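# Lift the plastic card from the box and hold it

## Task

Pick the plastic card up off the box and keep it motionless above the table, held between the hand's parts from two opposite sides, with every part of the card raised at least three finger-widths above the height where it rested on the box. While it is in the air, never press its edges toward each other so hard that a real card would bend; that is an immediate failure. At the end no hand motor may still show moving in hand_stopped_by.

## Robot and tools

Robot: a single arm ending in a five-finger right hand. Each command row is for this one arm. A wrist force-torque sensor sits at the flange. Cameras: cam_head_left and cam_head_right (896x504 each) and cam_wrist (616x616), returned in that order. show_instructions displays the scene's reference page (a picture of the hand).

Frames. Scene frame: origin on the table top under the arm base, +z up, +y to the left when facing +x. The base may be slightly tilted. Hand point: a spot fixed to the palm, 0.05 m in front of it, where index pad and thumb tip meet in a pinch. Its axes: +z along straightened fingers, +y out of the palm, +x across the palm toward the little finger. Straight fingers extend 0.06-0.07 m past it along +z. Across the palm the hand spans 0.08 m on the little-finger side and 0.02 m (thumb in front of palm) to 0.09 m on the thumb side. A wrist bracket on the little-finger side juts 0.03 m beyond the point along +y and 0.11 m across the palm; it can collide.

The row (14 numbers, each in [-1, 1]), in this order: dx, dy, dz, rx, ry, rz, thumb_turn, thumb_bend, index, middle, ring, little, force_limit, speed.
- dx..rz are an offset, not a pose: a displacement of the hand point relative to its measured pose when the action began, expressed in the hand point's own axes. 1.0 equals 0.6 m for dx, dy, dz and 180 degrees for the rotation vector rx, ry, rz. Every row in an action refers back to that same starting pose, not to the row before it. For the first action of a call the start is the pose last reported in this scene.
- The six hand values are absolute targets: -1 open, +1 closed. thumb_turn -1 is beside the palm, +1 across in front of it; thumb_bend -1 straight, +1 fully bent; fingers -1 straight, +1 curled into the palm. A pinch is roughly thumb_turn +0.57, thumb_bend +0.75, index +0.22.
- force_limit: load where a closing motor halts, linear from about 0 N at -1 to 10 N at +1 at the fingertip (15 N for the two thumb motors). Opening motors ignore it.
- speed: finger speed, near zero at -1 up to full at +1 (full travel in 0.6 s).

Tools.
- execute_actions(actions): a list of actions; each action is a list of up to 15 rows, one per 1/30 s step; if shorter, its final row repeats to fill 15 steps (0.5 s). An empty list just reports state and images.
- move(target, speed, stop_force, blocking): target is one 14-number row, offsets taken from the pose in the scene's latest result showing one. The hand point travels a straight path there lasting 0.5-10 s (cut off at 10 s). speed is m/s, 0.002-0.5, default 0.25; rotation capped at twice that in rad/s. stop_force (N, 9-40, allowed only after 0.2 s of scene time) ends the path when the wrist senses that much extra push opposing the motion for two steps; the arm backs up two steps and holds. It is measured along the line to the target in the starting hand axes, so it is unreliable on rotating moves; omit it when pulling away from something you touch. Pressing can briefly exceed it. blocking=false returns after 0.5 s while motion continues; it cannot be combined with stop_force, and other motion commands are refused until a wait or stop shows the end. The move line reports the ending: done, off_target, moving, held, fault, or contact (stop_force triggered); limits=paced means the sent pose was clipped, limits=held means a check blocked steps.
- wait(seconds): 0 to 10; the arm keeps its last command; returns early if a running move finishes.
- stop(): brakes a running move; needs room.
- zoom_image(camera, region): region [x0, y0, x1, y1] pixels, top-left origin, at most 504x504.
- finished_scene(scene): ends scene number scene after the last command has been held; irreversible; report says if the task succeeded.

Motion details. Each step the commanded pose is limited to 100 mm and 16 degrees from the measured one, and the arm trails commands by about 0.17 s; a large offset may need several actions, and after an action the arm goes no further than the last clipped pose. Position wins over orientation if both cannot be met. The elbow cannot fully straighten. Joint ranges are listed per joint; the elbow is 0 to 3.142 rad.

Results. State line: end_effector_position (m), end_effector_quat_wxyz, velocities, all in the scene frame (printed position can be off at long reach). Hand target is where the controller is currently driving. pose unreachable means the clearance check (which includes the mount) altered or blocked the command. hand_measured, hand_stopped_by (moving, target, force, stalled, fault) and hand_load_n (positive when pushed open) list six values in row order; hand_force_limit and hand_speed echo settings. Loads near 0 mean the grip is lost. Wrist force and Wrist torque are in hand axes, with offsets up to about 4 N, noise up to 2.4 N, saturating near 50 N.

Gripping. A motor runs only when its target changes (by 0.01 or more) and keeps going until it arrives or, closing, hits force_limit, then locks. Blocked early, it reads moving until its normal travel time passes, then stalled; wait for this before finishing. Repeat the same numbers to keep a grip; to tighten, raise force_limit and send a further-closed target; to loosen, send a more open one. For a gentle hold close at speed -0.9 or lower, since fast fingers overshoot the limit. Keep force_limit low so the card is not squeezed and bent. A wrap grip suits objects 0.035-0.08 m across, thumb turned in beforehand.

Avoid: the arm is stiff, so targets past a firm surface, fast contacts or hard presses can cause a fault stop (joint torque limits 132 N m for the large joints, 24.6 N m for the wrist joints, or 150 N external force), halting the arm for 10 s. Approach surfaces slowly, preferably with stop_force. Don't drop the card, slam into things, or push anything off the table. Loose objects may occasionally be nudged by outside pushes. Long static loads heat motors: a MOTOR HOT line appears from 70 °C and brakes engage at 85 °C. The simulation keeps running while you compose replies, holding your last command.

Each tool is called as name([rows], argument=value, ...), one row to a line, values as JSON.

Reference images:

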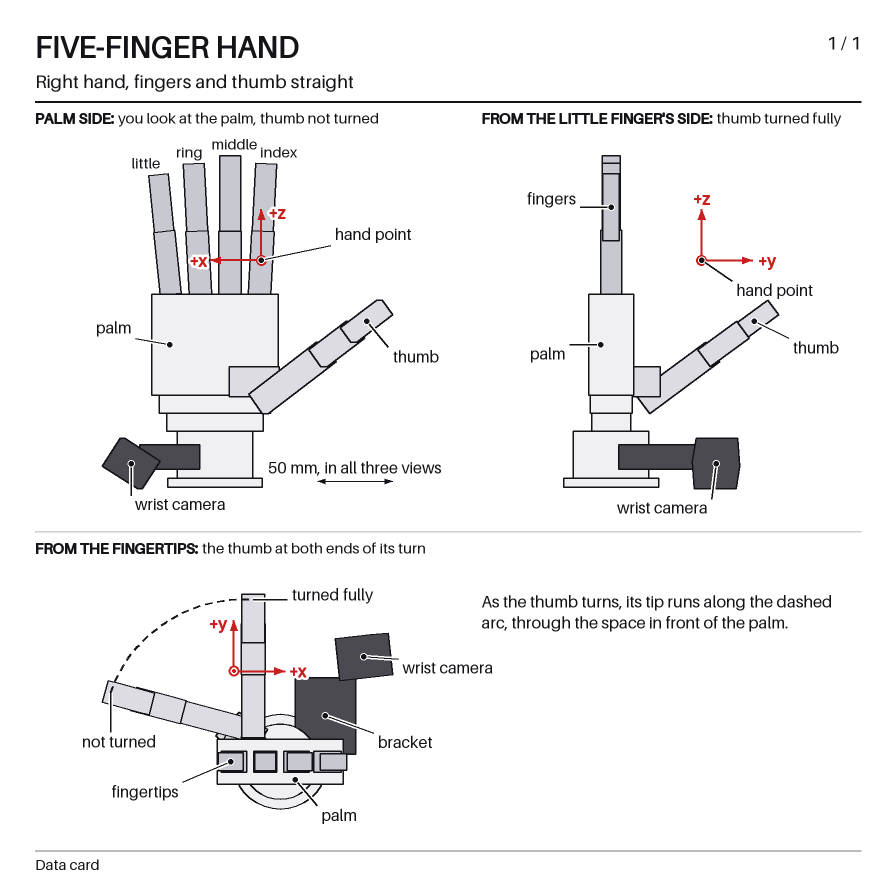

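## Session

I'll start by looking at the current state of the scene.

execute_actions(actions=[])

Scene clock: 0.00 s.
end_effector_position=(+0.4958, -0.1636, +0.3512) hand_measured=(-1.000, -1.000, -1.000, -1.000, -1.000, -1.000) hand_load_n=(+0.0, +0.0, +0.0, +0.0, +0.0, +0.0) hand_stopped_by=(target, target, target, target, target, target) hand_force_limit=0.00 hand_speed=-0.80 end_effector_quat_wxyz=(-0.266, +0.704, +0.559, +0.348) end_effector_velocity=(+0.000, -0.000, +0.001) end_effector_angular_velocity=(-0.002, -0.002, -0.000)
Joint positions: [-1.153 -0.806  1.621  1.431  0.925 -0.966]
Joint velocities: [ 0.    -0.002  0.    -0.    -0.001  0.   ]
Wrist force (N, on the end effector, along its own x y z axes, offset not removed): no reading
Wrist torque (N m, same axes, about the end effector's origin, offset not removed): no reading
Hand target: +0.496, -0.164, +0.351; -0.266, +0.704, +0.559, +0.348

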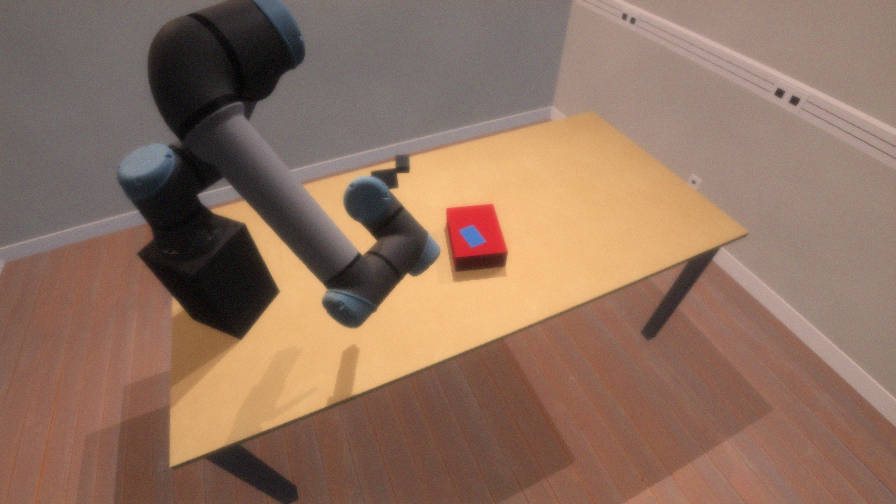

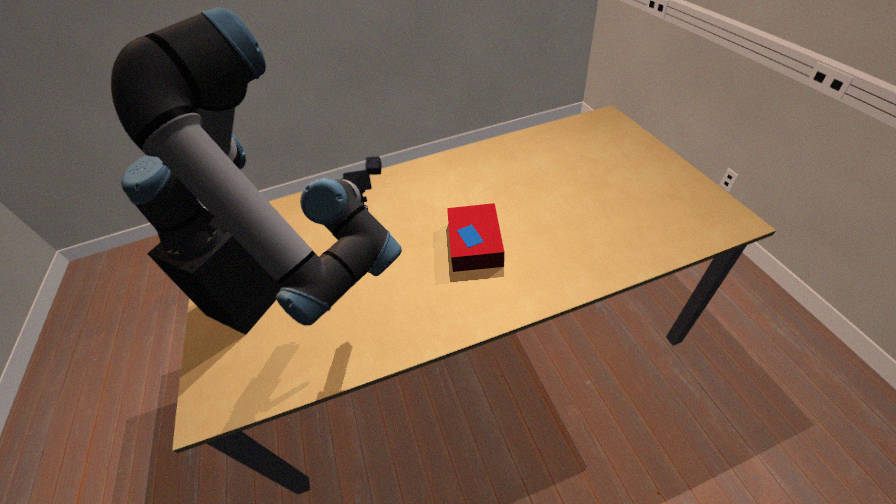

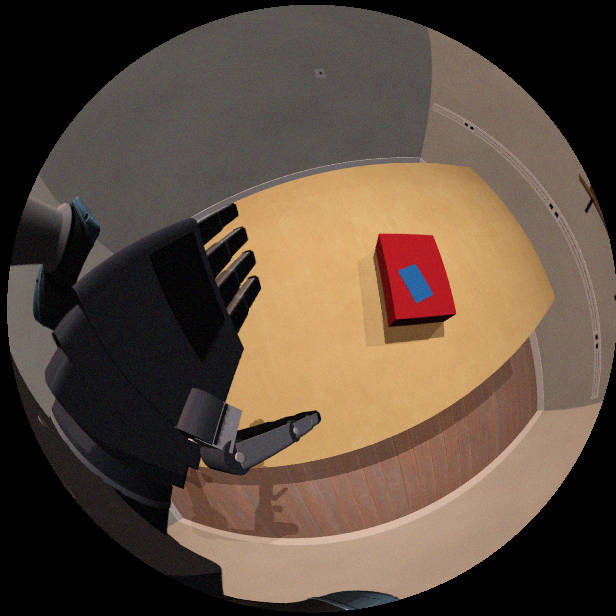

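zoom_image(camera="cam_head_left", region=[400, 170, 560, 300])

zoom_image(camera="cam_head_right", region=[400, 170, 560, 300])

zoom_image(camera="cam_wrist", region=[330, 200, 490, 360])

zoom_image(camera="cam_head_left", region=[100, 0, 480, 380])

Region (400, 170, 560, 300) of cam_head_left's 896x504 image, scaled by 3.150, with more detail than that image has; it fills the top 410 rows of this view, and the rest is white.

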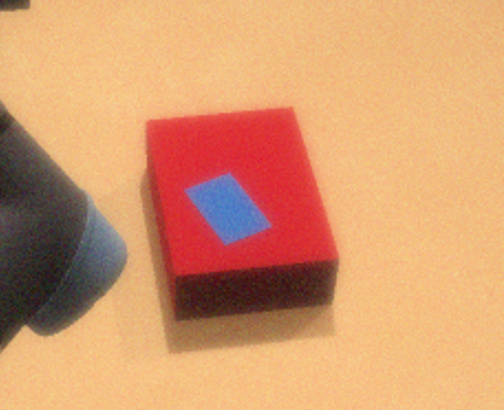

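Region (400, 170, 560, 300) of cam_head_right's 896x504 image, scaled by 3.150, with more detail than that image has; it fills the top 410 rows of this view, and the rest is white.

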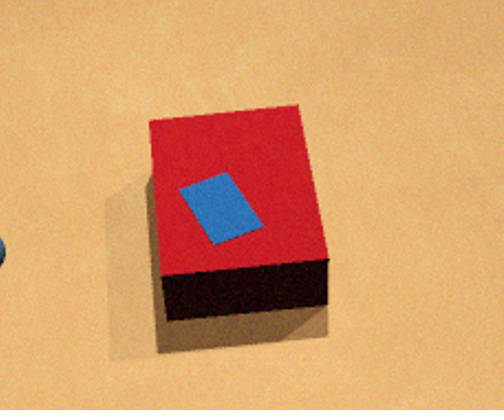

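Region (330, 200, 490, 360) of cam_wrist's 616x616 image, scaled by 3.150, with more detail than that image has.

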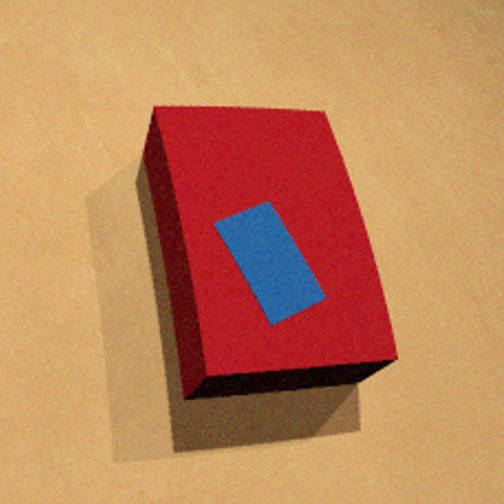

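Region (100, 0, 480, 380) of cam_head_left's 896x504 image, scaled by 1.326, with more detail than that image has.

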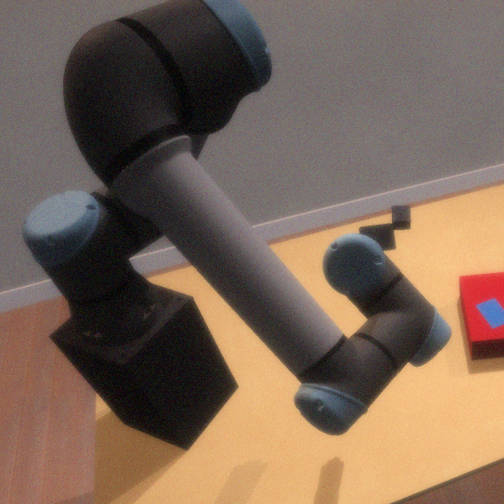

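zoom_image(camera="cam_wrist", region=[150, 180, 350, 380])

zoom_image(camera="cam_wrist", region=[150, 340, 350, 540])

Region (150, 180, 350, 380) of cam_wrist's 616x616 image, scaled by 2.520, with more detail than that image has.

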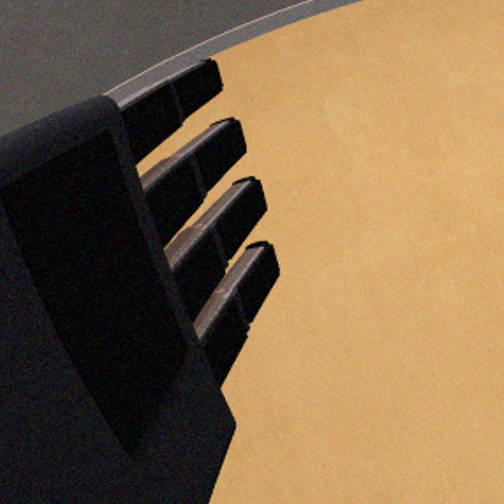

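Region (150, 340, 350, 540) of cam_wrist's 616x616 image, scaled by 2.520, with more detail than that image has.

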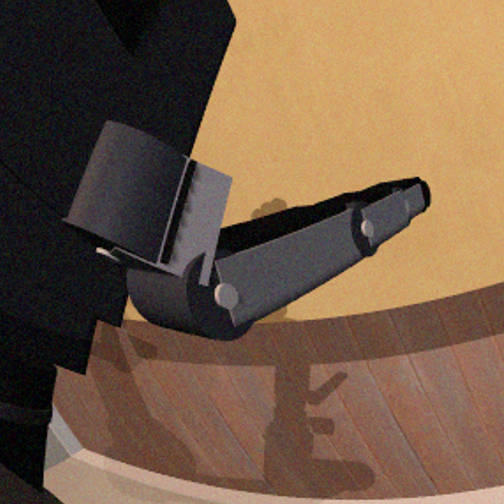

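move(target=[-0.0778, 0.1733, 0.3403, -0.002, -0.2887, 0.015, 0.57, 0.75, 0.15, 1, 1, 1, 0, 0.2], speed=0.3)

Scene clock: 122.10 s.
end_effector_position=(+0.6295, -0.0598, +0.1896) hand_measured=(+0.570, +0.750, +0.150, +1.000, +1.000, +1.000) hand_load_n=(+0.0, +0.0, +0.0, +0.0, +0.0, +0.0) hand_stopped_by=(target, target, target, target, target, target) hand_force_limit=0.00 hand_speed=0.20 end_effector_quat_wxyz=(-0.001, +0.798, +0.602, +0.000) end_effector_velocity=(+0.001, +0.001, -0.001) end_effector_angular_velocity=(-0.007, +0.004, -0.000)
Joint positions: [-0.453 -0.589  1.252  0.892  1.58   0.026]
Joint velocities: [ 0.006  0.006 -0.01   0.006  0.008  0.006]
Wrist force (N, on the end effector, along its own x y z axes, offset not removed): [1.9 0.4 0.8]
Wrist torque (N m, same axes, about the end effector's origin, offset not removed): [0.05 -0.32 0.07]
Hand target: +0.630, -0.060, +0.190; -0.001, +0.799, +0.602, -0.000
Off the commanded pose: 0.001 m, 0 deg.
move: done

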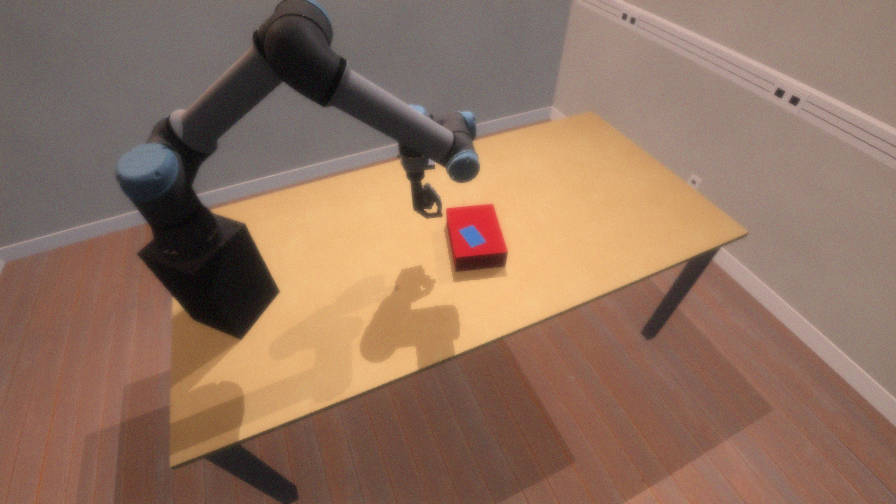

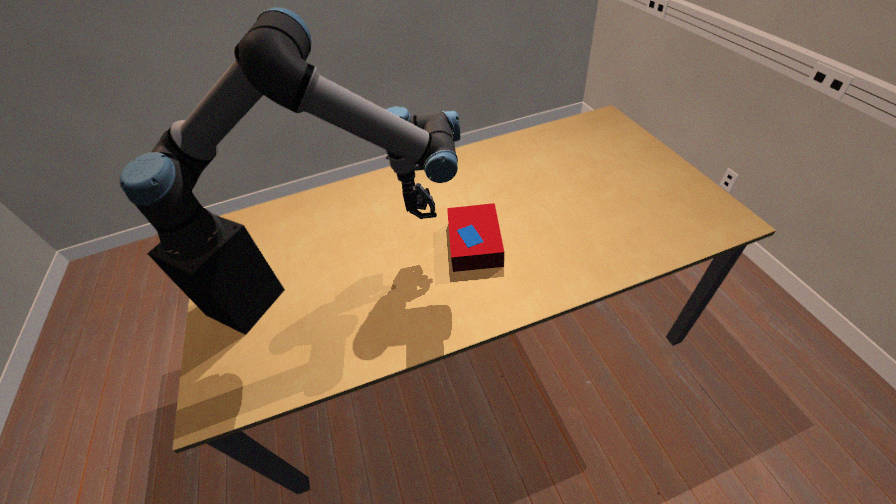

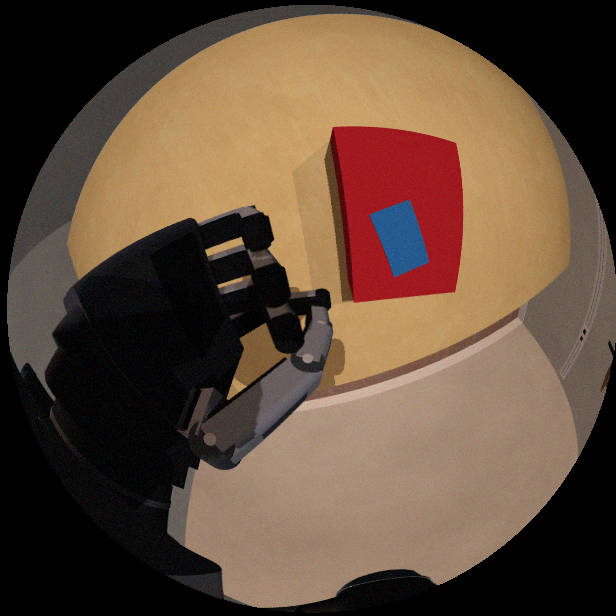

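zoom_image(camera="cam_head_left", region=[390, 150, 470, 230])

zoom_image(camera="cam_head_right", region=[380, 150, 460, 230])

zoom_image(camera="cam_wrist", region=[200, 190, 400, 390])

zoom_image(camera="cam_wrist", region=[290, 110, 490, 310])

Region (390, 150, 470, 230) of cam_head_left's 896x504 image, scaled by 6.300, with more detail than that image has.

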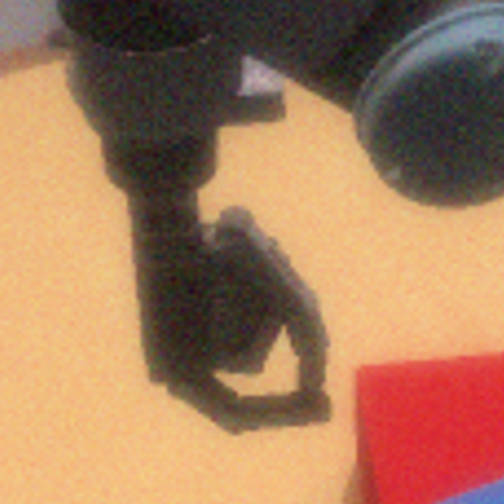

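Region (380, 150, 460, 230) of cam_head_right's 896x504 image, scaled by 6.300, with more detail than that image has.

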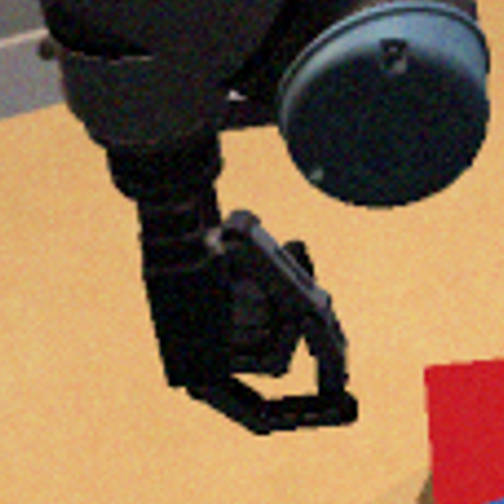

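Region (200, 190, 400, 390) of cam_wrist's 616x616 image, scaled by 2.520, with more detail than that image has.

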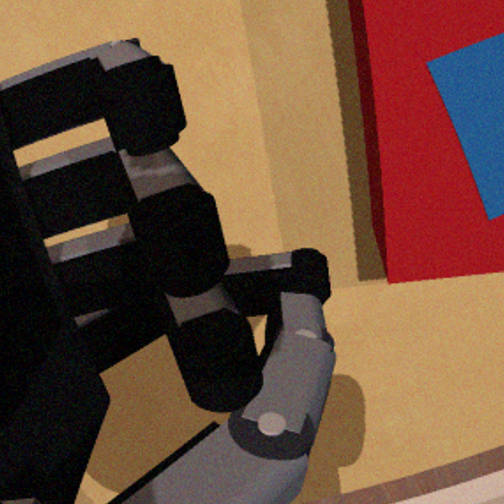

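Region (290, 110, 490, 310) of cam_wrist's 616x616 image, scaled by 2.520, with more detail than that image has.

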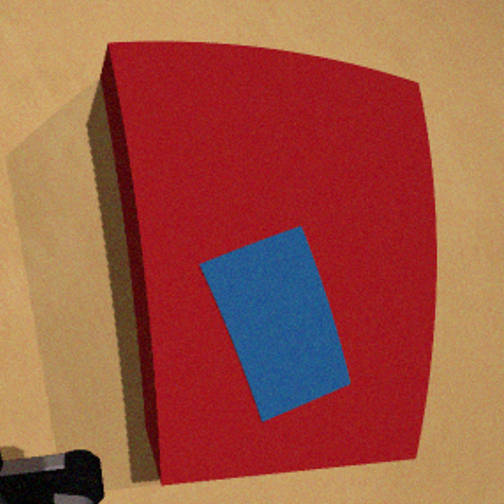

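move(target=[0.04, 0.1117, 0.1893, 0.0656, 0.1384, 0.01455, 0.57, -0.9, -1, -1, -1, -1, 0, 0.6], speed=0.2)

Scene clock: 243.83 s.
end_effector_position=(+0.7001, -0.0551, +0.0761) hand_measured=(+0.570, -0.900, -1.000, -1.000, -1.000, -1.000) hand_load_n=(+0.0, +0.0, +0.0, +0.0, +0.0, +0.0) hand_stopped_by=(target, target, target, target, target, target) hand_force_limit=0.00 hand_speed=0.60 end_effector_quat_wxyz=(-0.211, +0.789, +0.566, +0.111) end_effector_velocity=(+0.001, -0.000, -0.001) end_effector_angular_velocity=(+0.007, +0.008, +0.001)
Joint positions: [-0.584 -0.11   0.618  1.299  1.165 -0.111]
Joint velocities: [-0.001  0.017 -0.031  0.026 -0.003 -0.004]
Wrist force (N, on the end effector, along its own x y z axes, offset not removed): [1.4 -1.1 -1.5]
Wrist torque (N m, same axes, about the end effector's origin, offset not removed): [-0.06 -0.25 -0.07]
Hand target: +0.700, -0.055, +0.076; -0.212, +0.789, +0.566, +0.111
Off the commanded pose: 0.000 m, 0 deg.
move: done

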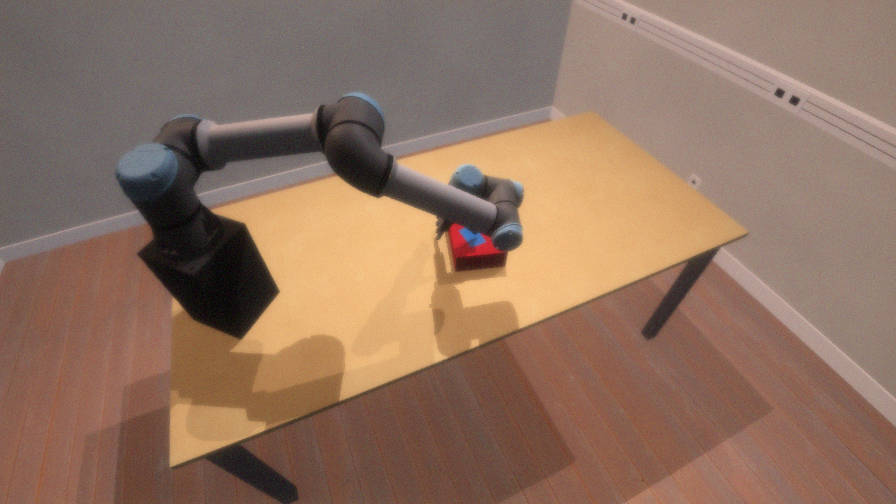

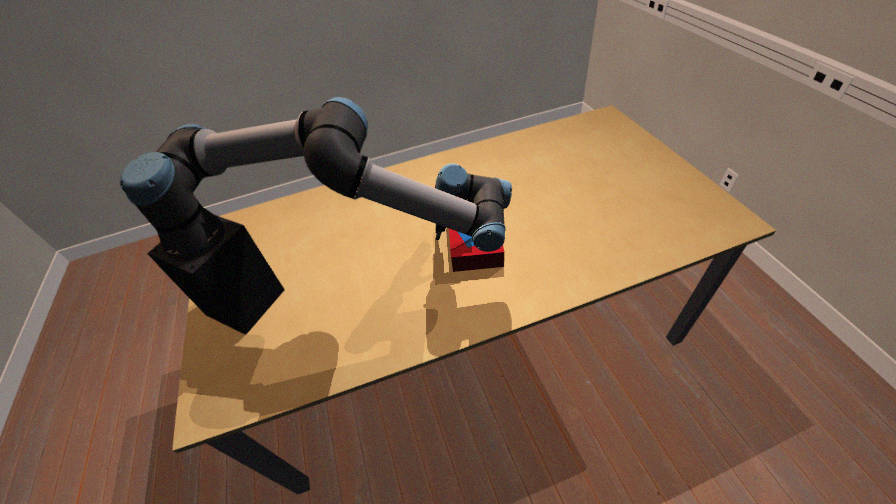

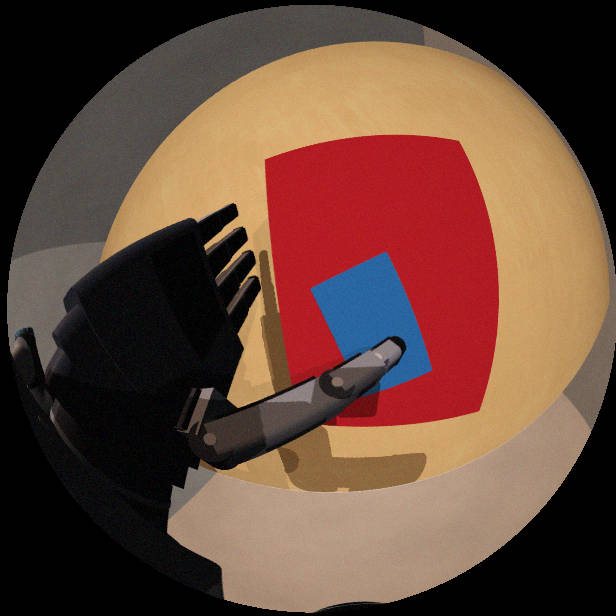

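zoom_image(camera="cam_wrist", region=[280, 235, 480, 435])

zoom_image(camera="cam_head_left", region=[420, 200, 520, 280])

Region (280, 235, 480, 435) of cam_wrist's 616x616 image, scaled by 2.520, with more detail than that image has.

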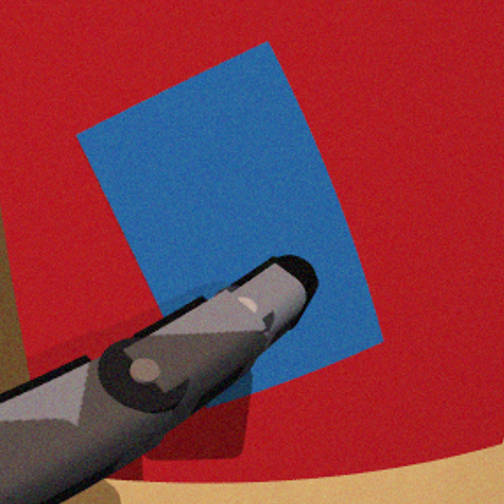

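Region (420, 200, 520, 280) of cam_head_left's 896x504 image, scaled by 5.040, with more detail than that image has; it fills the top 403 rows of this view, and the rest is white.

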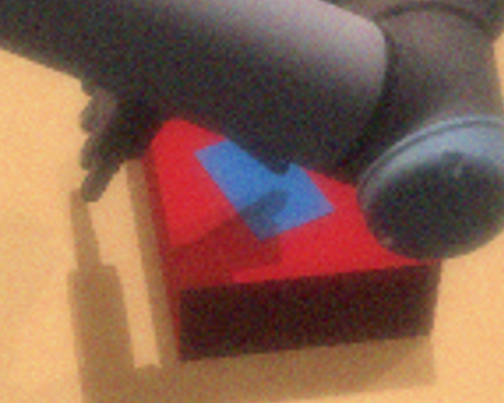

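move(target=[-0.0006, -0.0018, 0.0171, 0, 0, 0, 0.57, 0.0, -1, -1, -1, -1, -0.6, -0.85], speed=0.04)

Scene clock: 290.90 s.
end_effector_position=(+0.6983, -0.0504, +0.0671) hand_measured=(+0.570, -0.452, -1.000, -1.000, -1.000, -1.000) hand_load_n=(-1.5, +3.0, +0.0, +0.0, +0.0, +0.0) hand_stopped_by=(target, force, target, target, target, target) hand_force_limit=-0.60 hand_speed=-0.85 end_effector_quat_wxyz=(-0.211, +0.789, +0.566, +0.111) end_effector_velocity=(+0.001, -0.001, +0.001) end_effector_angular_velocity=(-0.001, -0.002, -0.000)
Joint positions: [-0.579 -0.101  0.624  1.282  1.164 -0.105]
Joint velocities: [-0.001 -0.001 -0.    -0.     0.    -0.001]
Wrist force (N, on the end effector, along its own x y z axes, offset not removed): [2.8 0.4 -4.1]
Wrist torque (N m, same axes, about the end effector's origin, offset not removed): [-0.13 -0.39 -0.05]
Hand target: +0.698, -0.050, +0.067; -0.211, +0.789, +0.566, +0.111
Off the commanded pose: 0.000 m, 0 deg.
move: done

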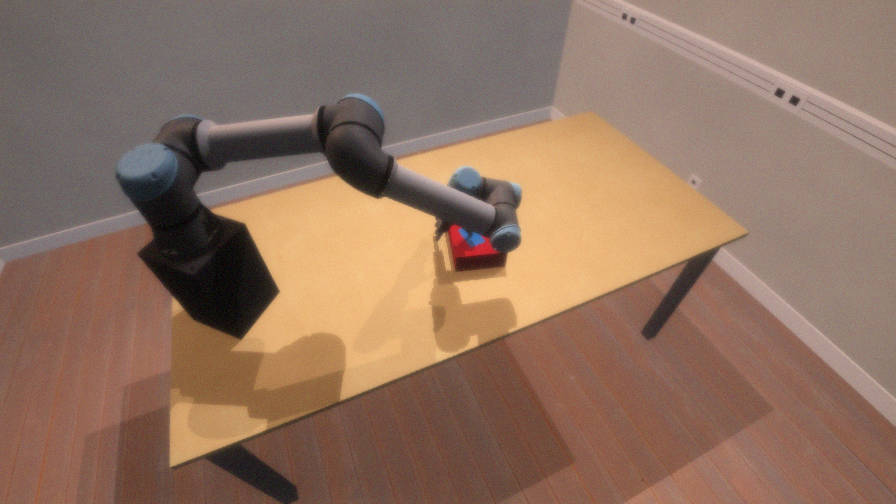

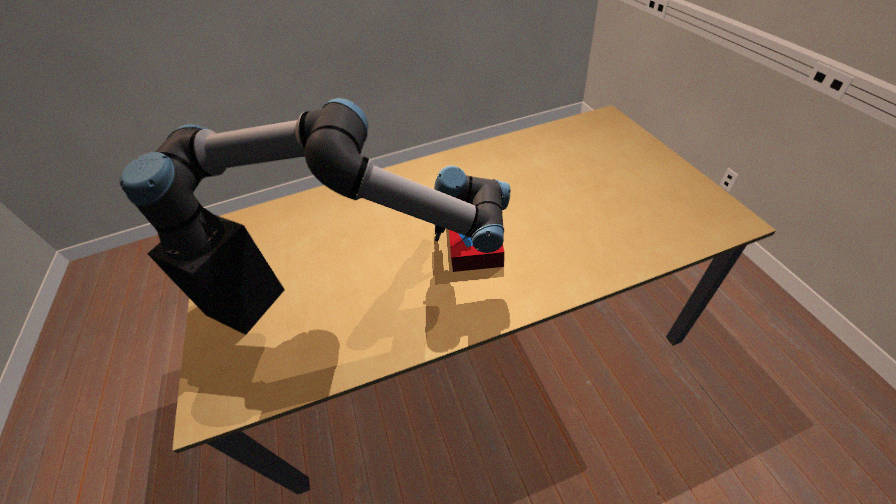

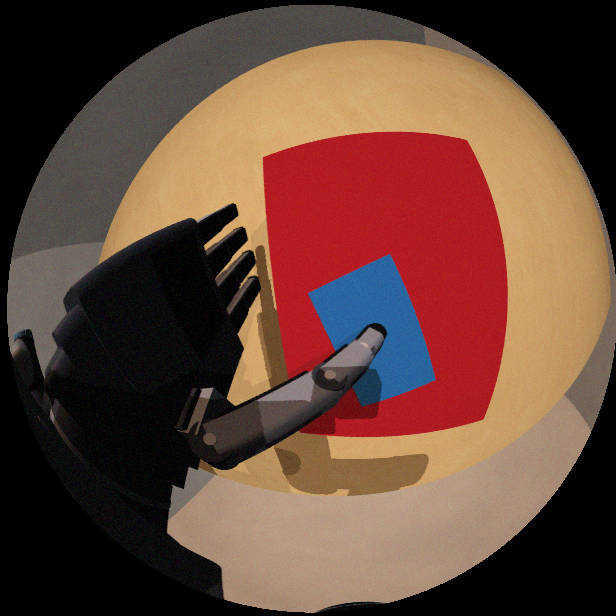

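zoom_image(camera="cam_wrist", region=[250, 240, 450, 440])

Region (250, 240, 450, 440) of cam_wrist's 616x616 image, scaled by 2.520, with more detail than that image has.

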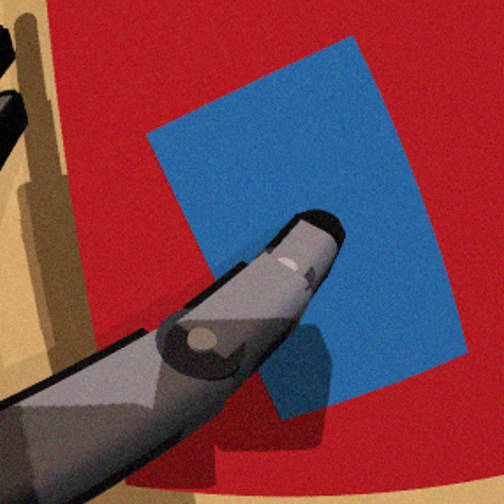

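move(target=[-0.00703, -0.07825, 0.01507, 0, 0, 0, 0.57, 0.02, -1, -1, -1, -1, -0.35, -0.95], speed=0.04)

Scene clock: 327.20 s.
end_effector_position=(+0.6524, -0.0372, +0.0672) hand_measured=(+0.570, -0.396, -1.000, -1.000, -1.000, -1.000) hand_load_n=(-4.0, +4.5, +0.0, +0.0, +0.0, +0.0) hand_stopped_by=(target, force, target, target, target, target) hand_force_limit=-0.35 hand_speed=-0.95 end_effector_quat_wxyz=(-0.211, +0.789, +0.566, +0.111) end_effector_velocity=(-0.002, +0.001, -0.001) end_effector_angular_velocity=(+0.001, +0.000, +0.001)
Joint positions: [-0.587 -0.232  0.931  1.11   1.166 -0.113]
Joint velocities: [ 0.    -0.003  0.01  -0.007 -0.    -0.001]
Wrist force (N, on the end effector, along its own x y z axes, offset not removed): [5.5 -1.1 -8.8]
Wrist torque (N m, same axes, about the end effector's origin, offset not removed): [-0.42 -0.41 -0.14]
Hand target: +0.652, -0.037, +0.067; -0.211, +0.789, +0.566, +0.111
Off the commanded pose: 0.000 m, 0 deg.
move: done

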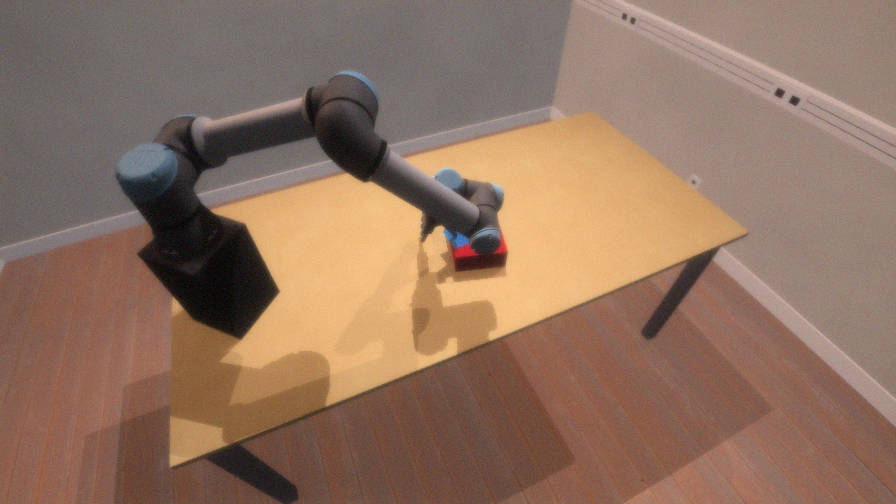

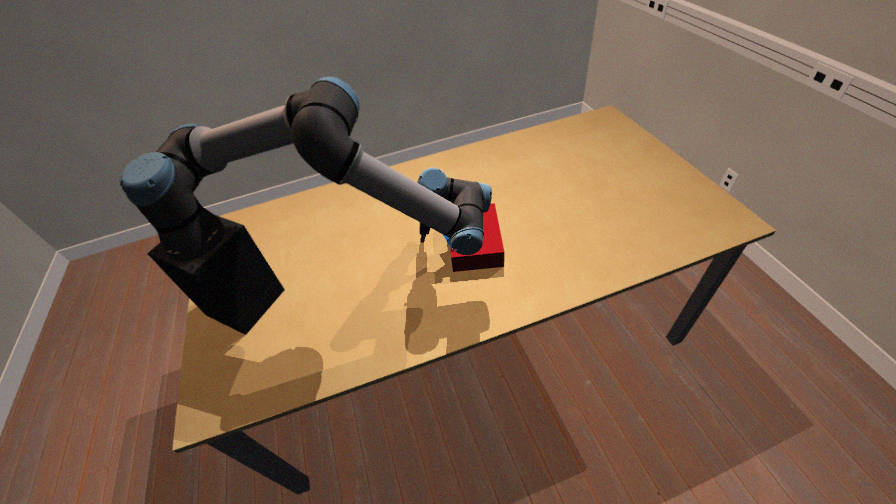

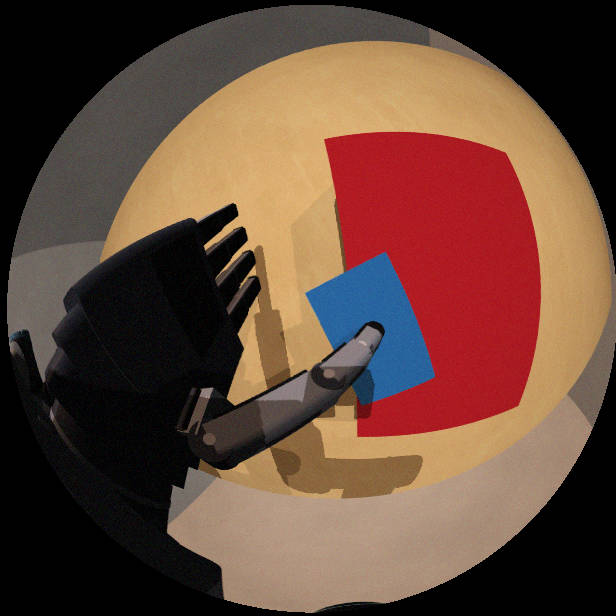

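The card followed the thumb. Let me measure the overhang.

zoom_image(camera="cam_wrist", region=[250, 240, 450, 440])

Region (250, 240, 450, 440) of cam_wrist's 616x616 image, scaled by 2.520, with more detail than that image has.

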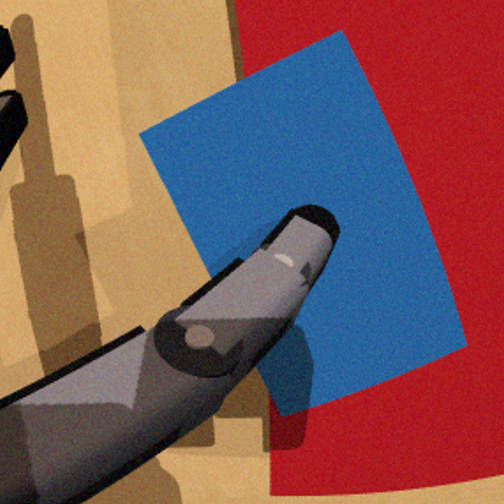

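execute_actions([
  [[-0.00018,-0.00204,0.00039,0,0,0,0.57,0.02,-1,-1,-1,-1,-0.35,-0.95],[-0.00037,-0.00408,0.00079,0,0,0,0.57,0.02,-1,-1,-1,-1,-0.35,-0.95],[-0.00055,-0.00611,0.00118,0,0,0,0.57,0.02,-1,-1,-1,-1,-0.35,-0.95],[-0.00073,-0.00815,0.00157,0,0,0,0.57,0.02,-1,-1,-1,-1,-0.35,-0.95],[-0.00073,-0.00815,0.00157,0,0,0,0.57,0.02,-1,-1,-1,-1,-0.35,-0.95],[-0.00073,-0.00815,0.00157,0,0,0,0.57,0.02,-1,-1,-1,-1,-0.35,-0.95],[-0.00073,-0.00815,0.00157,0,0,0,0.57,0.02,-1,-1,-1,-1,-0.35,-0.95],[-0.00073,-0.00815,0.00157,0,0,0,0.57,0.02,-1,-1,-1,-1,-0.35,-0.95],[-0.00073,-0.00815,0.00157,0,0,0,0.57,0.02,-1,-1,-1,-1,-0.35,-0.95],[0.00041,-0.00872,-0.00087,0,0,0,0.57,0.02,-1,-1,-1,-1,-0.35,-0.95],[0.00192,-0.00948,-0.00412,0,0,0,0.57,0.02,-1,-1,-1,-1,-0.35,-0.95],[0.00344,-0.01025,-0.00737,0,0,0,0.57,0.02,-1,-1,-1,-1,-0.35,-0.95],[0.00496,-0.01101,-0.01062,0,0,0,0.57,0.02,-1,-1,-1,-1,-0.35,-0.95],[0.00609,-0.01158,-0.01306,0,0,0,0.57,0.02,-1,-1,-1,-1,-0.35,-0.95],[0.00685,-0.01196,-0.01468,0,0,0,0.57,0.02,-1,-1,-1,-1,-0.35,-0.95]],
])

wait(seconds=0.4)

zoom_image(camera="cam_wrist", region=[250, 240, 450, 440])

Scene clock: 394.23 s.
end_effector_position=(+0.6477, -0.0358, +0.0725) hand_measured=(+0.570, -0.394, -1.000, -1.000, -1.000, -1.000) hand_load_n=(+0.0, +0.0, +0.0, +0.0, +0.0, +0.0) hand_stopped_by=(target, force, target, target, target, target) hand_force_limit=-0.35 hand_speed=-0.95 end_effector_quat_wxyz=(-0.211, +0.789, +0.566, +0.111) end_effector_velocity=(-0.000, -0.001, +0.047) end_effector_angular_velocity=(+0.000, +0.000, -0.002)
Joint positions: [-0.587 -0.254  0.963  1.099  1.166 -0.114]
Joint velocities: [-0.001 -0.09   0.056  0.033 -0.     0.002]
Wrist force (N, on the end effector, along its own x y z axes, offset not removed): [0.6 -0.6 -0.1]
Wrist torque (N m, same axes, about the end effector's origin, offset not removed): [-0.09 -0.17 -0.11]
Hand target: +0.648, -0.036, +0.078; -0.211, +0.789, +0.566, +0.111
Off the commanded pose: 0.006 m, 0 deg.

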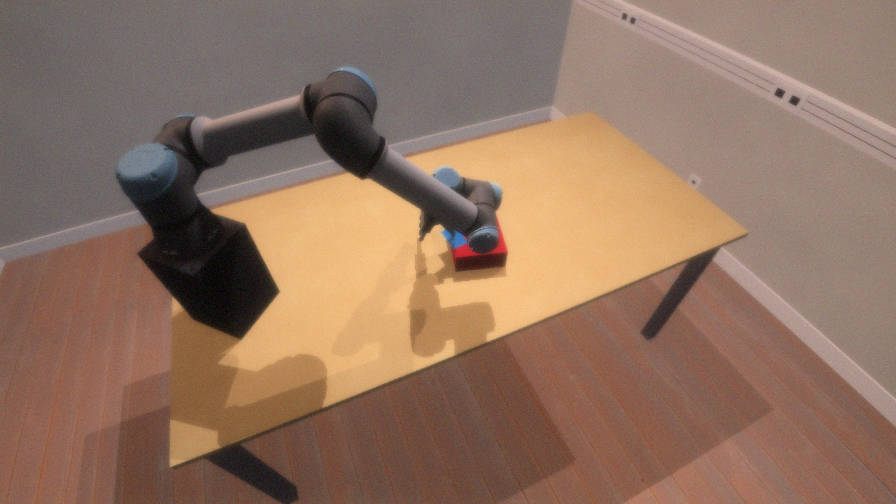

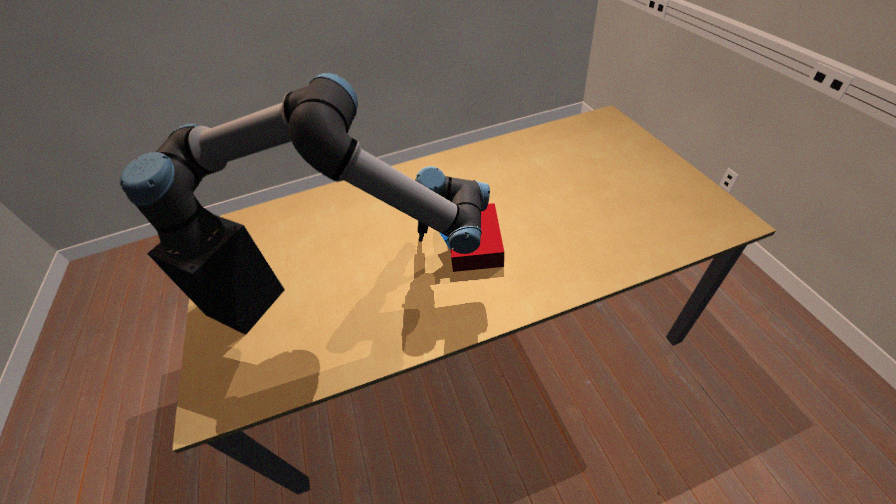

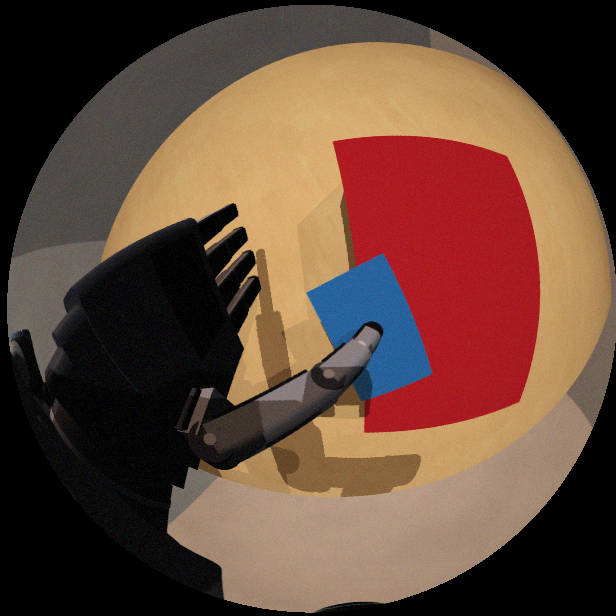

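Scene clock: 394.63 s.
end_effector_position=(+0.6476, -0.0359, +0.0780) hand_measured=(+0.570, -0.394, -1.000, -1.000, -1.000, -1.000) hand_load_n=(+0.0, +0.0, +0.0, +0.0, +0.0, +0.0) hand_stopped_by=(target, force, target, target, target, target) hand_force_limit=-0.35 hand_speed=-0.95 end_effector_quat_wxyz=(-0.211, +0.789, +0.566, +0.111) end_effector_velocity=(-0.001, -0.000, +0.001) end_effector_angular_velocity=(+0.001, +0.002, -0.001)
Joint positions: [-0.587 -0.264  0.97   1.103  1.166 -0.114]
Joint velocities: [-0.001 -0.002  0.001  0.002 -0.     0.   ]
Wrist force (N, on the end effector, along its own x y z axes, offset not removed): [1.4 0.0 -0.1]
Wrist torque (N m, same axes, about the end effector's origin, offset not removed): [0.02 -0.27 0.04]
Hand target: +0.648, -0.036, +0.078; -0.211, +0.789, +0.566, +0.111
Off the commanded pose: 0.000 m, 0 deg.
wait: 0.40 s; at rest by 0.30 s

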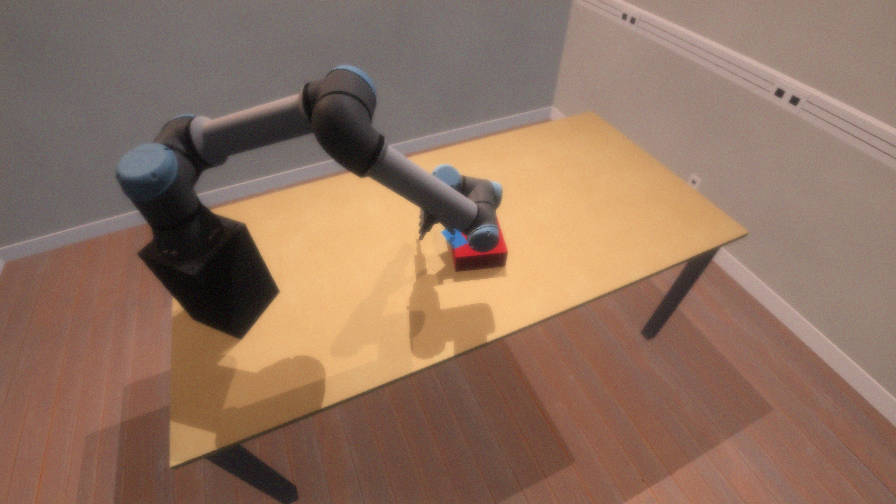

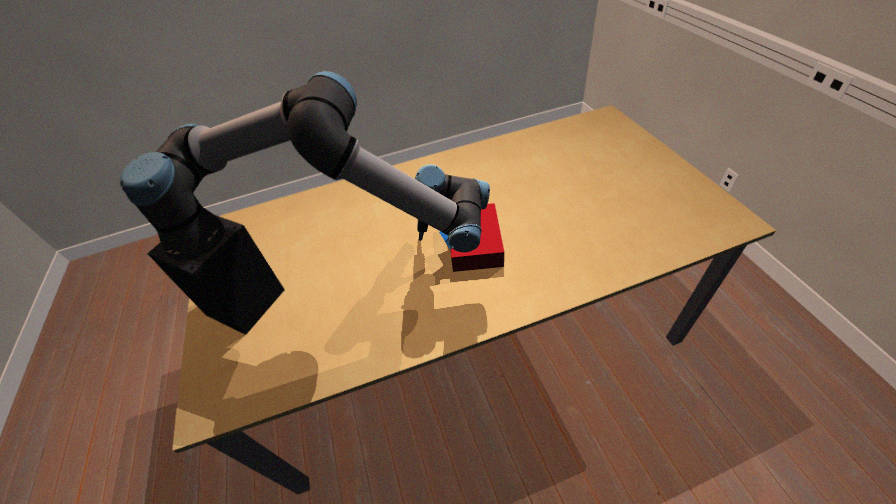

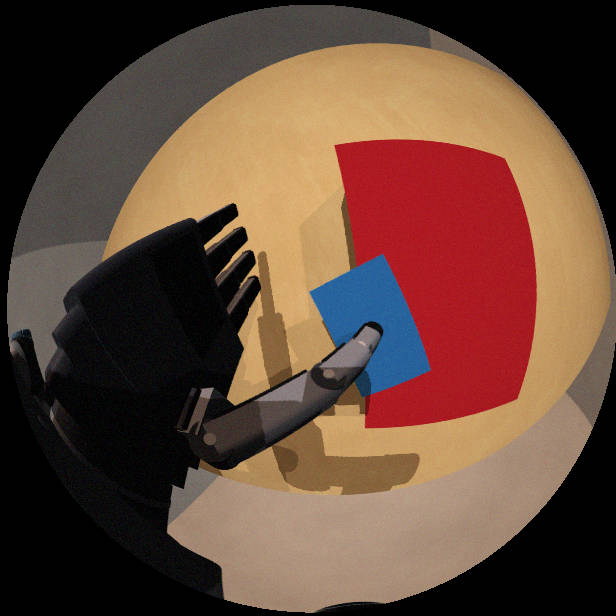

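Region (250, 240, 450, 440) of cam_wrist's 616x616 image, scaled by 2.520, with more detail than that image has.

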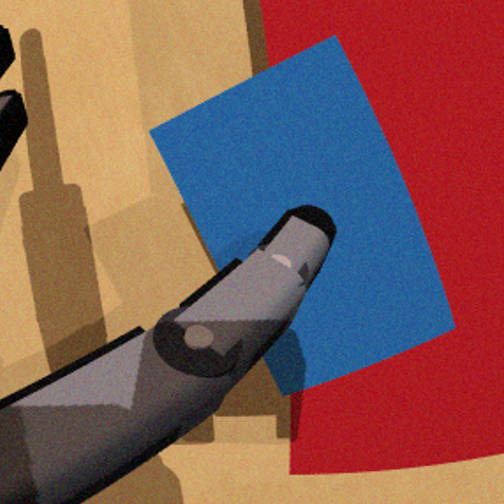

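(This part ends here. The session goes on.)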